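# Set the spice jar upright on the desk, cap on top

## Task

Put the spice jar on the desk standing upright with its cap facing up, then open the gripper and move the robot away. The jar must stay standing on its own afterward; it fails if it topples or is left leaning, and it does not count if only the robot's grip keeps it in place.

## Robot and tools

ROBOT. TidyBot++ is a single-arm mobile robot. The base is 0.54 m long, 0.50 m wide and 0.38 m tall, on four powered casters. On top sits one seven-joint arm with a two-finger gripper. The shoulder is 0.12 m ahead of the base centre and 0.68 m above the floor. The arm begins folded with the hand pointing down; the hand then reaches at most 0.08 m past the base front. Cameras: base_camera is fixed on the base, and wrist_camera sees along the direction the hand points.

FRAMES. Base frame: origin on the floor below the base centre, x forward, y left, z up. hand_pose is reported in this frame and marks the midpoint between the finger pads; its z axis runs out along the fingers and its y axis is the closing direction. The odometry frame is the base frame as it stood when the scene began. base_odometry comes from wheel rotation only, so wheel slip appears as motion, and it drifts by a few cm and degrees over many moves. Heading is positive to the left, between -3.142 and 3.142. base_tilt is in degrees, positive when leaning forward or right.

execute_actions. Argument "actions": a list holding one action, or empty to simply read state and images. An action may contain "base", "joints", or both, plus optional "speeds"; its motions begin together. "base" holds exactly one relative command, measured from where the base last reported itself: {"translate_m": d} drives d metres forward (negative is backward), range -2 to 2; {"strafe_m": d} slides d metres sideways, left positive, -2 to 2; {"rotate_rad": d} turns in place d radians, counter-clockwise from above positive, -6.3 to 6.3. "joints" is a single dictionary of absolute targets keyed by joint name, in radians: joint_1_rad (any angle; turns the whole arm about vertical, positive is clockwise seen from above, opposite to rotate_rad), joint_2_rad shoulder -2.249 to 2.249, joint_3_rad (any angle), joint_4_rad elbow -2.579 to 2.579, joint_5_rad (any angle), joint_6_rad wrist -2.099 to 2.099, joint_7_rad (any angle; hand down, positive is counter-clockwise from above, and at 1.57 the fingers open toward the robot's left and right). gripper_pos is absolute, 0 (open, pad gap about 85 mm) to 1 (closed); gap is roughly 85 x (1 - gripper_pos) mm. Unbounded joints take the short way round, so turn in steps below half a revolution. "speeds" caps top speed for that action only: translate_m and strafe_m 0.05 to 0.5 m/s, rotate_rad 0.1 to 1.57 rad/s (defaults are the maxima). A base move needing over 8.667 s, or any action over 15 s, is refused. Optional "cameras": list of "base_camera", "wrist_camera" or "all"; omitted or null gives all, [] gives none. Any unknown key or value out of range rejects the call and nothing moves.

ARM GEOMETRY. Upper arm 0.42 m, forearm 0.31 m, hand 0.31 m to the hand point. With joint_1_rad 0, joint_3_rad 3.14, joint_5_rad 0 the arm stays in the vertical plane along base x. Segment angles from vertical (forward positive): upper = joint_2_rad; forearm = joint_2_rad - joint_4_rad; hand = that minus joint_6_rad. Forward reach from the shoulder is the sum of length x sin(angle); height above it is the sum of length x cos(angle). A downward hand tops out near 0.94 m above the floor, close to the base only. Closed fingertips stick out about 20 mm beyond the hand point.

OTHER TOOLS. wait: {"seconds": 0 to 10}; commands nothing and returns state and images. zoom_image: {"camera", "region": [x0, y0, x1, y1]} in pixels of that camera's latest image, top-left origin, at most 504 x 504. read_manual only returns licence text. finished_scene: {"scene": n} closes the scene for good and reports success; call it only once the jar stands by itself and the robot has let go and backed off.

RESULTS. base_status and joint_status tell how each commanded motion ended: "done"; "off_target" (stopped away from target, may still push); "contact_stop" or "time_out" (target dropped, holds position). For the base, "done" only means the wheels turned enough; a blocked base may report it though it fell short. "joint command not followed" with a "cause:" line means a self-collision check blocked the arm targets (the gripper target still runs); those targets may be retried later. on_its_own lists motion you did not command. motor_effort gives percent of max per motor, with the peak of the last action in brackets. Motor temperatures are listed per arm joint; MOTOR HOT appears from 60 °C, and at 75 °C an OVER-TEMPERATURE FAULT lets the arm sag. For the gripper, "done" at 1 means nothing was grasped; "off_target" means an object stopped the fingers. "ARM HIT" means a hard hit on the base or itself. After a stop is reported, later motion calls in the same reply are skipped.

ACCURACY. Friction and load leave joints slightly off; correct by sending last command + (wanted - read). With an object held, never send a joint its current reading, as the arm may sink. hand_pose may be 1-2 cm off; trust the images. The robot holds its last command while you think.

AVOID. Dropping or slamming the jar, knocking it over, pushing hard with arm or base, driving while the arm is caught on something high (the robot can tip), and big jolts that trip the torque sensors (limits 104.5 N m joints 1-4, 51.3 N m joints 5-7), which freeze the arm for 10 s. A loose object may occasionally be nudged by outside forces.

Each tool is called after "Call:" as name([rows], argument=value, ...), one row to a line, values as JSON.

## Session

Call:
execute_actions([
  {"joints": {"joint_6_rad": -0.1}},
])

Scene clock: 1.17 s.
Motor temperatures (°C, as the motors report them): [37 36 34 36 37 49 47]
base_odometry: x=+0.000 y=+0.000 heading=+0.000 (m, m, rad; odometry frame)
base_tilt: forward=-0.5 right=-0.2 (deg)
base_status: not commanded
joint_positions: joint_1_rad=-0.021 joint_2_rad=-0.297 joint_3_rad=+3.171 joint_4_rad=-2.531 joint_5_rad=-0.013 joint_6_rad=-0.105 joint_7_rad=+1.559 gripper_pos=+0.000
joint_status: all done
motor_effort: joint_1_rad=+0(1) joint_2_rad=-6(6) joint_3_rad=+0(1) joint_4_rad=+18(18) joint_5_rad=+0(0) joint_6_rad=+6(7) joint_7_rad=+1(0) (%)
hand_pose: x=+0.4680 y=-0.0007 z=+0.6744 quat_wxyz=(-0.008, +0.920, -0.016, +0.391) (m; base frame)
pictures: base_camera, wrist_camera
camera_calibration (this result's frames):
wrist_camera: T_world_to_cam=[[0.0214291, -0.99934, -0.0293269, 0.0141863], [-0.681612, 0.00685617, -0.731682, 0.871748], [0.7314, 0.0356688, -0.681015, 0.245607], [0, 0, 0, 1]] pos_world=[0.414252, -0.000560467, 0.80552]
Images, in order (width x height): base_camera 644x364, wrist_camera 644x476.

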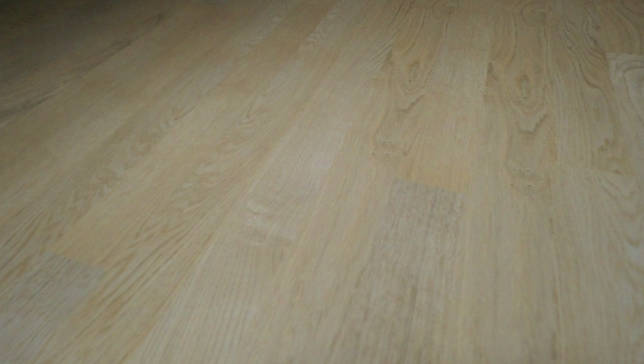

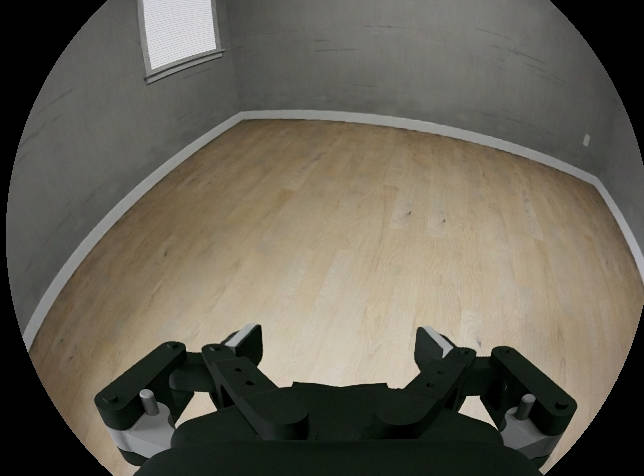

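Call:
execute_actions([
  {"base": {"rotate_rad": 2.9}, "joints": {"joint_2_rad": -0.2, "joint_4_rad": -1.7, "joint_6_rad": -0.75}},
])

Scene clock: 9.57 s.
Motor temperatures (°C, as the motors report them): [37 36 34 36 37 49 47]
base_odometry: x=+0.000 y=+0.000 heading=+2.900 (m, m, rad; odometry frame)
base_tilt: forward=-0.5 right=-0.2 (deg)
base_status: done
joint_positions: joint_1_rad=-0.021 joint_2_rad=-0.213 joint_3_rad=+3.170 joint_4_rad=-1.715 joint_5_rad=-0.013 joint_6_rad=-0.721 joint_7_rad=+1.559 gripper_pos=+0.000
joint_status: all done
motor_effort: joint_1_rad=-1(1) joint_2_rad=-12(15) joint_3_rad=+0(2) joint_4_rad=+21(22) joint_5_rad=-1(1) joint_6_rad=+7(7) joint_7_rad=+1(0) (%)
hand_pose: x=+0.5913 y=-0.0010 z=+0.9259 quat_wxyz=(-0.010, +0.896, -0.013, +0.443) (m; base frame)
pictures: base_camera, wrist_camera
camera_calibration (this result's frames):
wrist_camera: T_world_to_cam=[[0.0310498, -0.9992, -0.0252083, 0.00911951], [-0.592422, 0.00191542, -0.805626, 1.15548], [0.80503, 0.0399484, -0.591888, 0.200658], [0, 0, 0, 1]] pos_world=[0.522714, -0.00111699, 1.04988]
Images, in order (width x height): base_camera 644x364, wrist_camera 644x476.

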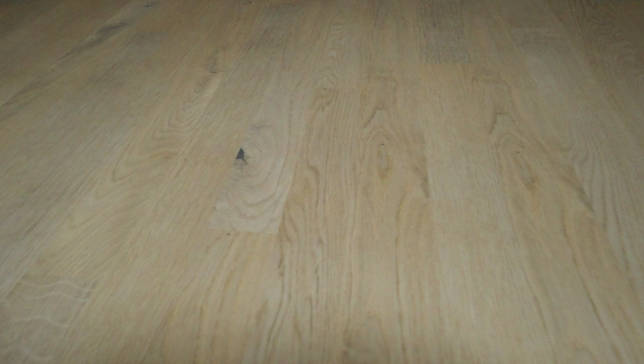

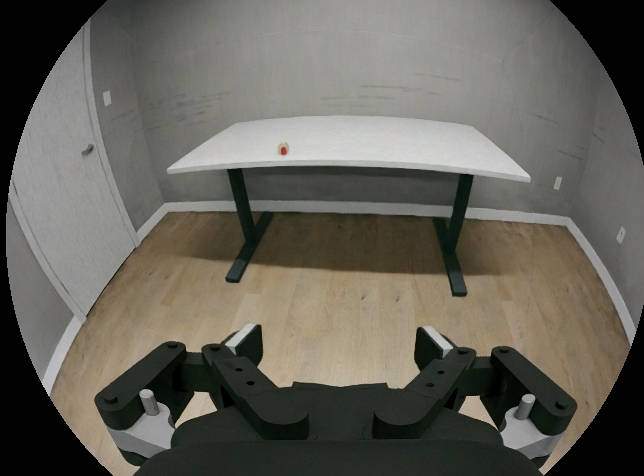

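Call:
zoom_image(camera="wrist_camera", region=[250, 125, 320, 180])

Region (250, 125, 320, 180) of wrist_camera's 644x476 image, scaled by 7.200; it fills the top 396 rows of this view, and the rest is white.

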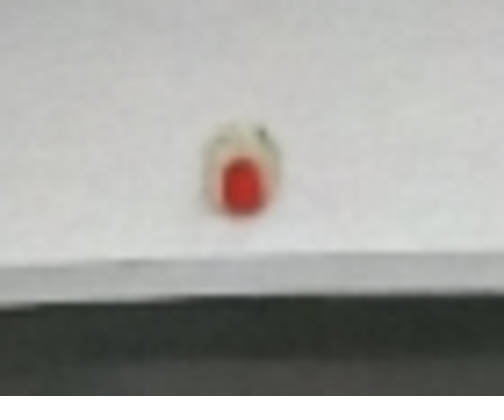

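Call:
execute_actions([
  {"base": {"translate_m": 0.88}, "joints": {"joint_1_rad": -0.33, "joint_2_rad": -0.15, "joint_3_rad": 3.11, "joint_4_rad": -1.78, "joint_6_rad": -0.76, "gripper_pos": 0.2}},
])

Scene clock: 29.70 s.
Motor temperatures (°C, as the motors report them): [37 36 34 36 37 49 47]
base_odometry: x=-0.855 y=+0.210 heading=+2.900 (m, m, rad; odometry frame)
base_tilt: forward=-0.5 right=-0.2 (deg)
base_status: done
joint_positions: joint_1_rad=-0.317 joint_2_rad=-0.162 joint_3_rad=+3.117 joint_4_rad=-1.763 joint_5_rad=-0.013 joint_6_rad=-0.735 joint_7_rad=+1.559 gripper_pos=+0.200
joint_status: all done
motor_effort: joint_1_rad=-1(1) joint_2_rad=-15(16) joint_3_rad=+0(1) joint_4_rad=+21(22) joint_5_rad=+0(1) joint_6_rad=+6(8) joint_7_rad=+0(0) (%)
hand_pose: x=+0.5607 y=+0.1622 z=+0.8718 quat_wxyz=(-0.073, +0.908, +0.149, +0.385) (m; base frame)
pictures: base_camera, wrist_camera
camera_calibration (this result's frames):
wrist_camera: T_world_to_cam=[[0.369081, -0.929196, -0.0193249, -0.0341955], [-0.636535, -0.237575, -0.733745, 1.09441], [0.677202, 0.283112, -0.67915, 0.295052], [0, 0, 0, 1]] pos_world=[0.509439, 0.144696, 1.00274]
Images, in order (width x height): base_camera 644x364, wrist_camera 644x476.

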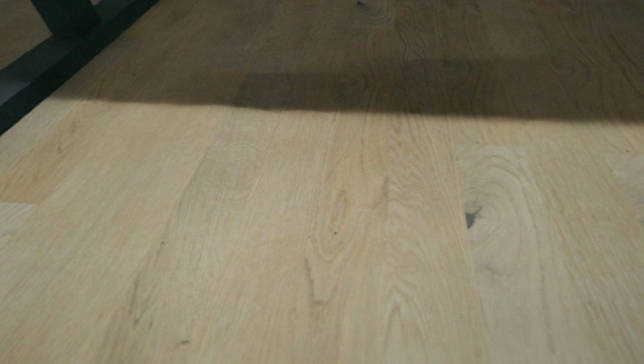

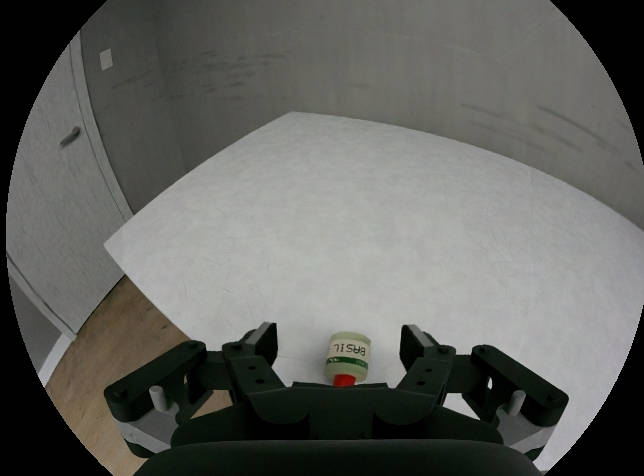

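Call:
zoom_image(camera="wrist_camera", region=[290, 315, 410, 400])

Region (290, 315, 410, 400) of wrist_camera's 644x476 image, scaled by 4.200; it fills the top 357 rows of this view, and the rest is white.

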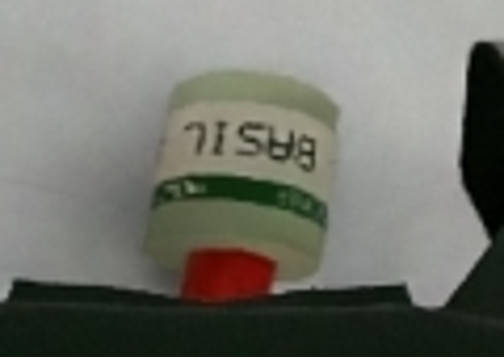

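Call:
execute_actions([
  {"joints": {"joint_1_rad": -0.285, "joint_2_rad": -0.08, "joint_4_rad": -1.935, "joint_6_rad": -0.497}},
], cameras=["wrist_camera"])

Scene clock: 51.57 s.
Motor temperatures (°C, as the motors report them): [37 36 34 36 37 49 47]
base_odometry: x=-0.855 y=+0.210 heading=+2.900 (m, m, rad; odometry frame)
base_tilt: forward=-0.5 right=-0.2 (deg)
base_status: not commanded
joint_positions: joint_1_rad=-0.302 joint_2_rad=-0.092 joint_3_rad=+3.117 joint_4_rad=-1.922 joint_5_rad=-0.013 joint_6_rad=-0.523 joint_7_rad=+1.559 gripper_pos=+0.200
joint_status: all done
motor_effort: joint_1_rad=+0(0) joint_2_rad=-16(19) joint_3_rad=+0(1) joint_4_rad=+21(22) joint_5_rad=+0(1) joint_6_rad=+6(6) joint_7_rad=+0(0) (%)
hand_pose: x=+0.5778 y=+0.1594 z=+0.8007 quat_wxyz=(-0.069, +0.912, +0.141, +0.378) (m; base frame)
pictures: wrist_camera
camera_calibration (this result's frames):
wrist_camera: T_world_to_cam=[[0.352331, -0.935634, -0.0212689, -0.0322478], [-0.652964, -0.229479, -0.721787, 1.05103], [0.670448, 0.268196, -0.691788, 0.252326], [0, 0, 0, 1]] pos_world=[0.528479, 0.143345, 0.932494]
Images, in order (width x height): wrist_camera 644x476.

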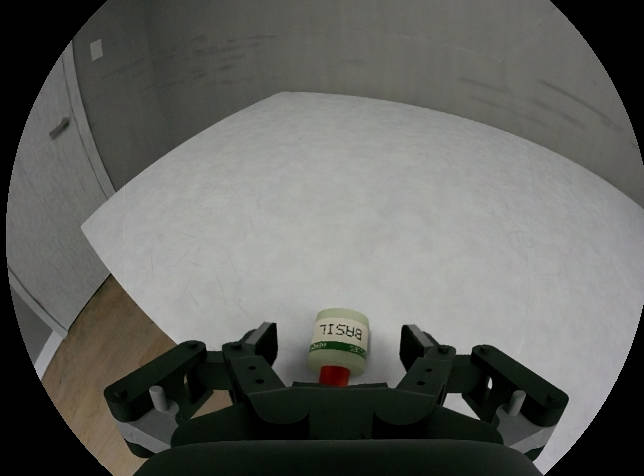

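Call:
zoom_image(camera="wrist_camera", region=[260, 295, 420, 400])

Region (260, 295, 420, 400) of wrist_camera's 644x476 image, scaled by 3.150; it fills the top 331 rows of this view, and the rest is white.

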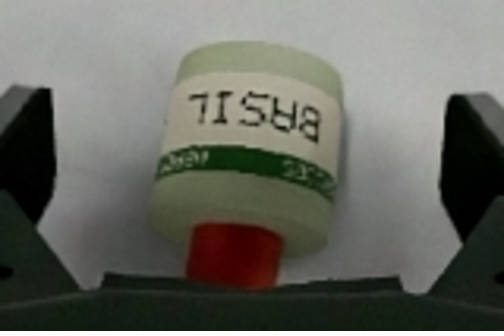

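Call:
execute_actions([
  {"joints": {"joint_2_rad": 0.005, "joint_4_rad": -2.025, "joint_6_rad": -0.324}},
], cameras=["wrist_camera"])

Call:
zoom_image(camera="wrist_camera", region=[260, 275, 420, 400])

Scene clock: 79.77 s.
Motor temperatures (°C, as the motors report them): [37 36 34 36 37 49 47]
base_odometry: x=-0.855 y=+0.210 heading=+2.900 (m, m, rad; odometry frame)
base_tilt: forward=-0.5 right=-0.2 (deg)
base_status: not commanded
joint_positions: joint_1_rad=-0.302 joint_2_rad=-0.004 joint_3_rad=+3.117 joint_4_rad=-2.013 joint_5_rad=-0.013 joint_6_rad=-0.349 joint_7_rad=+1.559 gripper_pos=+0.200
joint_status: all done
motor_effort: joint_1_rad=+0(1) joint_2_rad=-18(22) joint_3_rad=+0(0) joint_4_rad=+20(21) joint_5_rad=+0(0) joint_6_rad=+6(7) joint_7_rad=+0(0) (%)
hand_pose: x=+0.5940 y=+0.1640 z=+0.7488 quat_wxyz=(-0.069, +0.914, +0.140, +0.376) (m; base frame)
pictures: wrist_camera
camera_calibration (this result's frames):
wrist_camera: T_world_to_cam=[[0.350374, -0.936332, -0.0228379, -0.0322932], [-0.656872, -0.228273, -0.718617, 1.02498], [0.667651, 0.266786, -0.695031, 0.208627], [0, 0, 0, 1]] pos_world=[0.545307, 0.14808, 0.880835]
Images, in order (width x height): wrist_camera 644x476.

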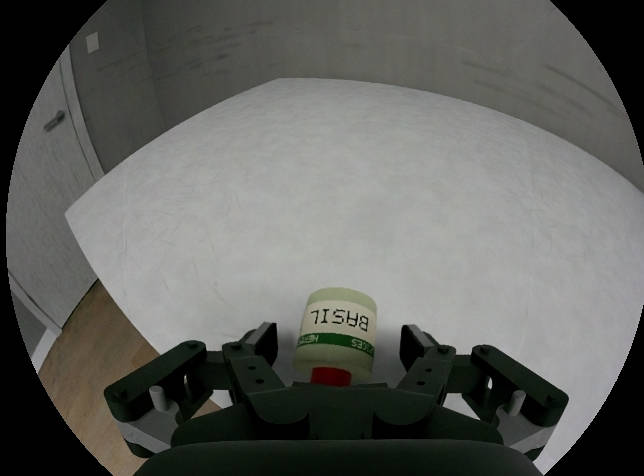

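Region (260, 275, 420, 400) of wrist_camera's 644x476 image, scaled by 3.150; it fills the top 394 rows of this view, and the rest is white.

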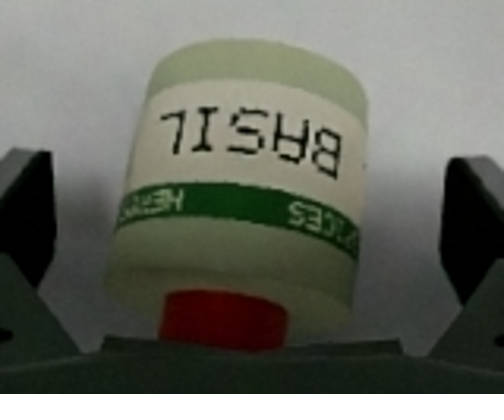

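Call:
execute_actions([
  {"joints": {"joint_2_rad": 0.03, "gripper_pos": 0.28}},
], cameras=[])

Scene clock: 93.33 s.
Motor temperatures (°C, as the motors report them): [37 36 34 36 37 49 47]
base_odometry: x=-0.855 y=+0.210 heading=+2.900 (m, m, rad; odometry frame)
base_tilt: forward=-0.5 right=-0.2 (deg)
base_status: not commanded
joint_positions: joint_1_rad=-0.302 joint_2_rad=+0.012 joint_3_rad=+3.117 joint_4_rad=-2.013 joint_5_rad=-0.013 joint_6_rad=-0.349 joint_7_rad=+1.559 gripper_pos=+0.280
joint_status: all done
motor_effort: joint_1_rad=-1(1) joint_2_rad=-19(20) joint_3_rad=+1(0) joint_4_rad=+19(20) joint_5_rad=+0(1) joint_6_rad=+6(6) joint_7_rad=+0(0) (%)
hand_pose: x=+0.5950 y=+0.1643 z=+0.7407 quat_wxyz=(-0.068, +0.917, +0.141, +0.368) (m; base frame)
pictures: none
No camera images: the call's "cameras" was empty. Leave "cameras" out to get every camera's image.

Call:
execute_actions([
  {"joints": {"gripper_pos": 1.0}},
], cameras=["wrist_camera"])

Call:
zoom_image(camera="wrist_camera", region=[260, 265, 420, 400])

Scene clock: 96.50 s.
Motor temperatures (°C, as the motors report them): [37 36 34 36 37 49 47]
base_odometry: x=-0.855 y=+0.210 heading=+2.900 (m, m, rad; odometry frame)
base_tilt: forward=-0.5 right=-0.2 (deg)
base_status: not commanded
joint_positions: joint_1_rad=-0.302 joint_2_rad=+0.012 joint_3_rad=+3.117 joint_4_rad=-2.013 joint_5_rad=-0.013 joint_6_rad=-0.347 joint_7_rad=+1.559 gripper_pos=+0.572
joint_status: gripper_pos off_target (ended at +0.572, target +1.000)
motor_effort: joint_1_rad=+0(1) joint_2_rad=-18(19) joint_3_rad=+0(0) joint_4_rad=+18(20) joint_5_rad=+0(0) joint_6_rad=+5(6) joint_7_rad=+0(0) (%)
hand_pose: x=+0.5956 y=+0.1645 z=+0.7412 quat_wxyz=(-0.068, +0.916, +0.141, +0.369) (m; base frame)
pictures: wrist_camera
camera_calibration (this result's frames):
wrist_camera: T_world_to_cam=[[0.350043, -0.936435, -0.023641, -0.0317425], [-0.666117, -0.231094, -0.709143, 1.01961], [0.658603, 0.263978, -0.704668, 0.215206], [0, 0, 0, 1]] pos_world=[0.548557, 0.149092, 0.87395]
Images, in order (width x height): wrist_camera 644x476.

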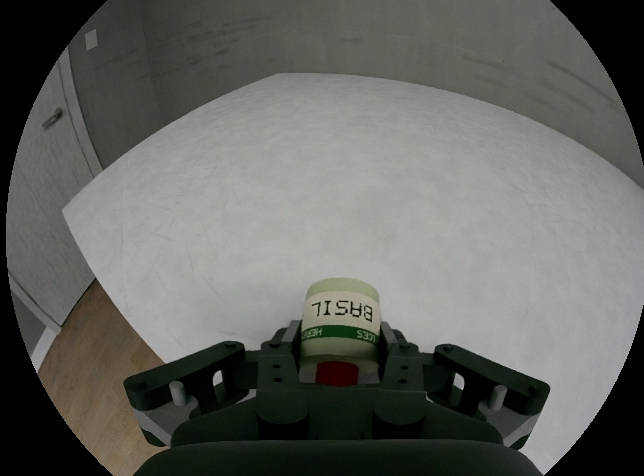

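Region (260, 265, 420, 400) of wrist_camera's 644x476 image, scaled by 3.150; it fills the top 425 rows of this view, and the rest is white.

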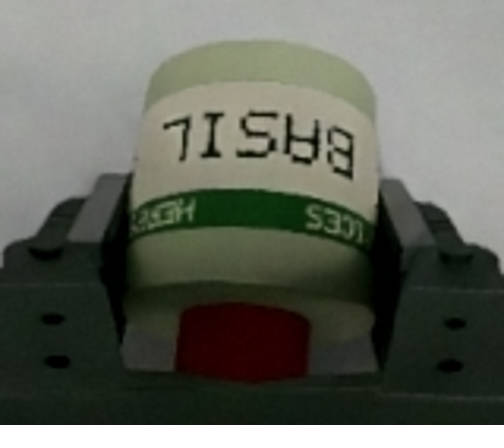

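Call:
execute_actions([
  {"joints": {"joint_2_rad": -0.085, "joint_7_rad": 1.0}},
], cameras=[])

Call:
execute_actions([
  {"joints": {"joint_7_rad": -1.603}},
], cameras=["wrist_camera"])

Scene clock: 107.73 s.
Motor temperatures (°C, as the motors report them): [37 36 34 36 37 49 47]
base_odometry: x=-0.855 y=+0.210 heading=+2.900 (m, m, rad; odometry frame)
base_tilt: forward=-0.5 right=-0.2 (deg)
base_status: not commanded
joint_positions: joint_1_rad=-0.302 joint_2_rad=-0.071 joint_3_rad=+3.117 joint_4_rad=-2.014 joint_5_rad=-0.013 joint_6_rad=-0.347 joint_7_rad=+1.024 gripper_pos=+0.572
joint_status: all done
motor_effort: joint_1_rad=-1(1) joint_2_rad=-17(21) joint_3_rad=+0(0) joint_4_rad=+20(21) joint_5_rad=+0(0) joint_6_rad=+7(6) joint_7_rad=+0(1) (%)
hand_pose: x=+0.5888 y=+0.1624 z=+0.7823 quat_wxyz=(-0.178, +0.905, -0.104, +0.373) (m; base frame)
pictures: none
No camera images: the call's "cameras" was empty. Leave "cameras" out to get every camera's image.

Scene clock: 110.33 s.
Motor temperatures (°C, as the motors report them): [37 36 34 36 37 49 47]
base_odometry: x=-0.855 y=+0.210 heading=+2.900 (m, m, rad; odometry frame)
base_tilt: forward=-0.5 right=-0.2 (deg)
base_status: not commanded
joint_positions: joint_1_rad=-0.302 joint_2_rad=-0.071 joint_3_rad=+3.117 joint_4_rad=-2.014 joint_5_rad=-0.013 joint_6_rad=-0.347 joint_7_rad=-1.585 gripper_pos=+0.572
joint_status: all done
motor_effort: joint_1_rad=-1(0) joint_2_rad=-17(18) joint_3_rad=+0(0) joint_4_rad=+21(21) joint_5_rad=+0(0) joint_6_rad=+6(7) joint_7_rad=-1(0) (%)
hand_pose: x=+0.5888 y=+0.1624 z=+0.7823 quat_wxyz=(-0.407, +0.138, -0.900, -0.074) (m; base frame)
pictures: wrist_camera
camera_calibration (this result's frames):
wrist_camera: T_world_to_cam=[[-0.30265, 0.952792, -0.0243072, 0.0476751], [0.634694, 0.220503, 0.740636, -0.929633], [0.711032, 0.208726, -0.671467, 0.201256], [0, 0, 0, 1]] pos_world=[0.461362, 0.117555, 0.824815]
Images, in order (width x height): wrist_camera 644x476.

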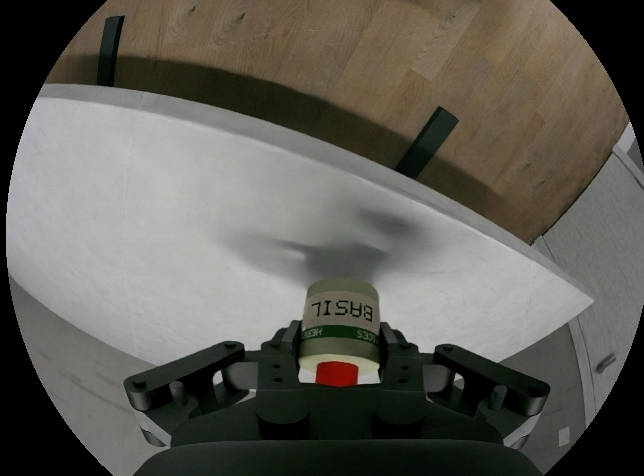

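Call:
execute_actions([
  {"joints": {"joint_2_rad": 0.011}},
], cameras=["wrist_camera"])

Call:
zoom_image(camera="wrist_camera", region=[260, 230, 420, 365])

Scene clock: 118.20 s.
Motor temperatures (°C, as the motors report them): [37 36 34 36 37 49 47]
base_odometry: x=-0.855 y=+0.210 heading=+2.900 (m, m, rad; odometry frame)
base_tilt: forward=-0.5 right=-0.2 (deg)
base_status: not commanded
joint_positions: joint_1_rad=-0.302 joint_2_rad=-0.011 joint_3_rad=+3.117 joint_4_rad=-2.013 joint_5_rad=-0.013 joint_6_rad=-0.339 joint_7_rad=-1.585 gripper_pos=+0.572
joint_status: all done
motor_effort: joint_1_rad=+0(0) joint_2_rad=-16(21) joint_3_rad=+0(1) joint_4_rad=+17(20) joint_5_rad=+0(1) joint_6_rad=+4(6) joint_7_rad=+0(1) (%)
hand_pose: x=+0.5954 y=+0.1644 z=+0.7539 quat_wxyz=(-0.383, +0.139, -0.911, -0.070) (m; base frame)
pictures: wrist_camera
camera_calibration (this result's frames):
wrist_camera: T_world_to_cam=[[-0.303791, 0.95244, -0.0238456, 0.0473954], [0.671133, 0.231695, 0.7042, -0.909308], [0.676233, 0.197926, -0.709601, 0.228387], [0, 0, 0, 1]] pos_world=[0.470222, 0.120337, 0.803529]
Images, in order (width x height): wrist_camera 644x476.

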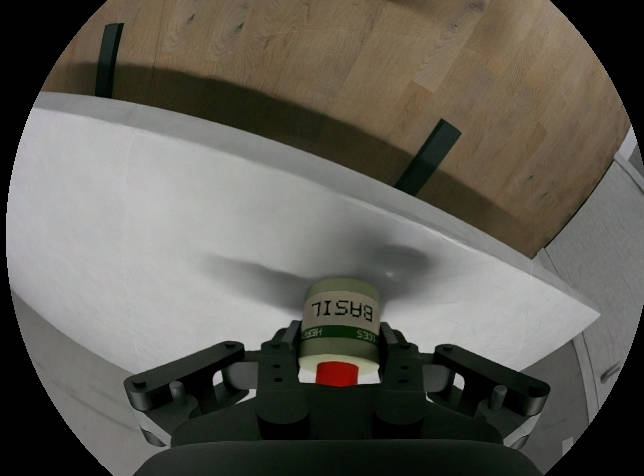

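Region (260, 230, 420, 365) of wrist_camera's 644x476 image, scaled by 3.150; it fills the top 425 rows of this view, and the rest is white.

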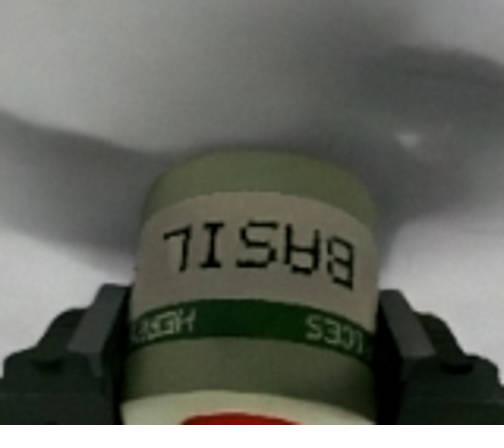

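Call:
execute_actions([
  {"joints": {"gripper_pos": 0.15, "joint_2_rad": -0.005}},
], cameras=["wrist_camera"])

Scene clock: 121.73 s.
Motor temperatures (°C, as the motors report them): [37 36 34 36 37 49 47]
base_odometry: x=-0.855 y=+0.210 heading=+2.900 (m, m, rad; odometry frame)
base_tilt: forward=-0.5 right=-0.2 (deg)
base_status: not commanded
joint_positions: joint_1_rad=-0.302 joint_2_rad=-0.011 joint_3_rad=+3.117 joint_4_rad=-2.013 joint_5_rad=-0.013 joint_6_rad=-0.339 joint_7_rad=-1.585 gripper_pos=+0.150
joint_status: all done
motor_effort: joint_1_rad=-1(0) joint_2_rad=-18(19) joint_3_rad=+0(0) joint_4_rad=+19(20) joint_5_rad=-1(0) joint_6_rad=+6(6) joint_7_rad=+0(0) (%)
hand_pose: x=+0.5953 y=+0.1644 z=+0.7541 quat_wxyz=(-0.383, +0.139, -0.911, -0.070) (m; base frame)
pictures: wrist_camera
camera_calibration (this result's frames):
wrist_camera: T_world_to_cam=[[-0.303785, 0.952442, -0.0238475, 0.047396], [0.670957, 0.231641, 0.704386, -0.909411], [0.676411, 0.197981, -0.709417, 0.228243], [0, 0, 0, 1]] pos_world=[0.470189, 0.120327, 0.803626]
Images, in order (width x height): wrist_camera 644x476.

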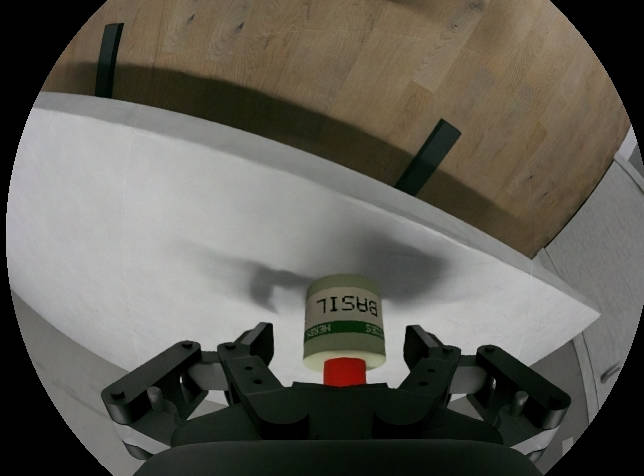

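Call:
execute_actions([
  {"base": {"translate_m": -0.4}, "joints": {"joint_2_rad": -0.35, "gripper_pos": 0.0}},
], cameras=["wrist_camera"])

Scene clock: 128.53 s.
Motor temperatures (°C, as the motors report them): [37 36 34 36 37 49 47]
base_odometry: x=-0.466 y=+0.114 heading=+2.901 (m, m, rad; odometry frame)
base_tilt: forward=-0.5 right=-0.2 (deg)
base_status: done
joint_positions: joint_1_rad=-0.301 joint_2_rad=-0.339 joint_3_rad=+3.117 joint_4_rad=-2.013 joint_5_rad=-0.013 joint_6_rad=-0.339 joint_7_rad=-1.585 gripper_pos=+0.000
joint_status: all done
motor_effort: joint_1_rad=-1(1) joint_2_rad=-8(21) joint_3_rad=+0(1) joint_4_rad=+22(22) joint_5_rad=+0(0) joint_6_rad=+7(8) joint_7_rad=+0(1) (%)
hand_pose: x=+0.5475 y=+0.1491 z=+0.9127 quat_wxyz=(-0.527, +0.129, -0.835, -0.092) (m; base frame)
pictures: wrist_camera
camera_calibration (this result's frames):
wrist_camera: T_world_to_cam=[[-0.295242, 0.955102, -0.0247593, 0.0470013], [0.417789, 0.152366, 0.895677, -1.0097], [0.859235, 0.254097, -0.444016, 0.0255418], [0, 0, 0, 1]] pos_world=[0.413772, 0.102463, 0.91687]
Images, in order (width x height): wrist_camera 644x476.

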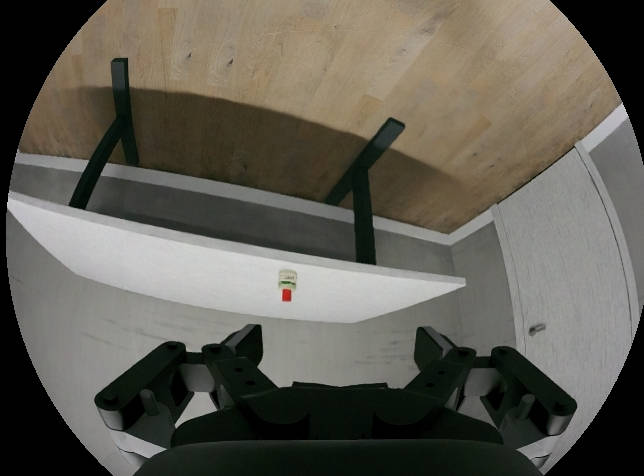

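Call:
finished_scene(scene=2)

The scene is finished: the task was done.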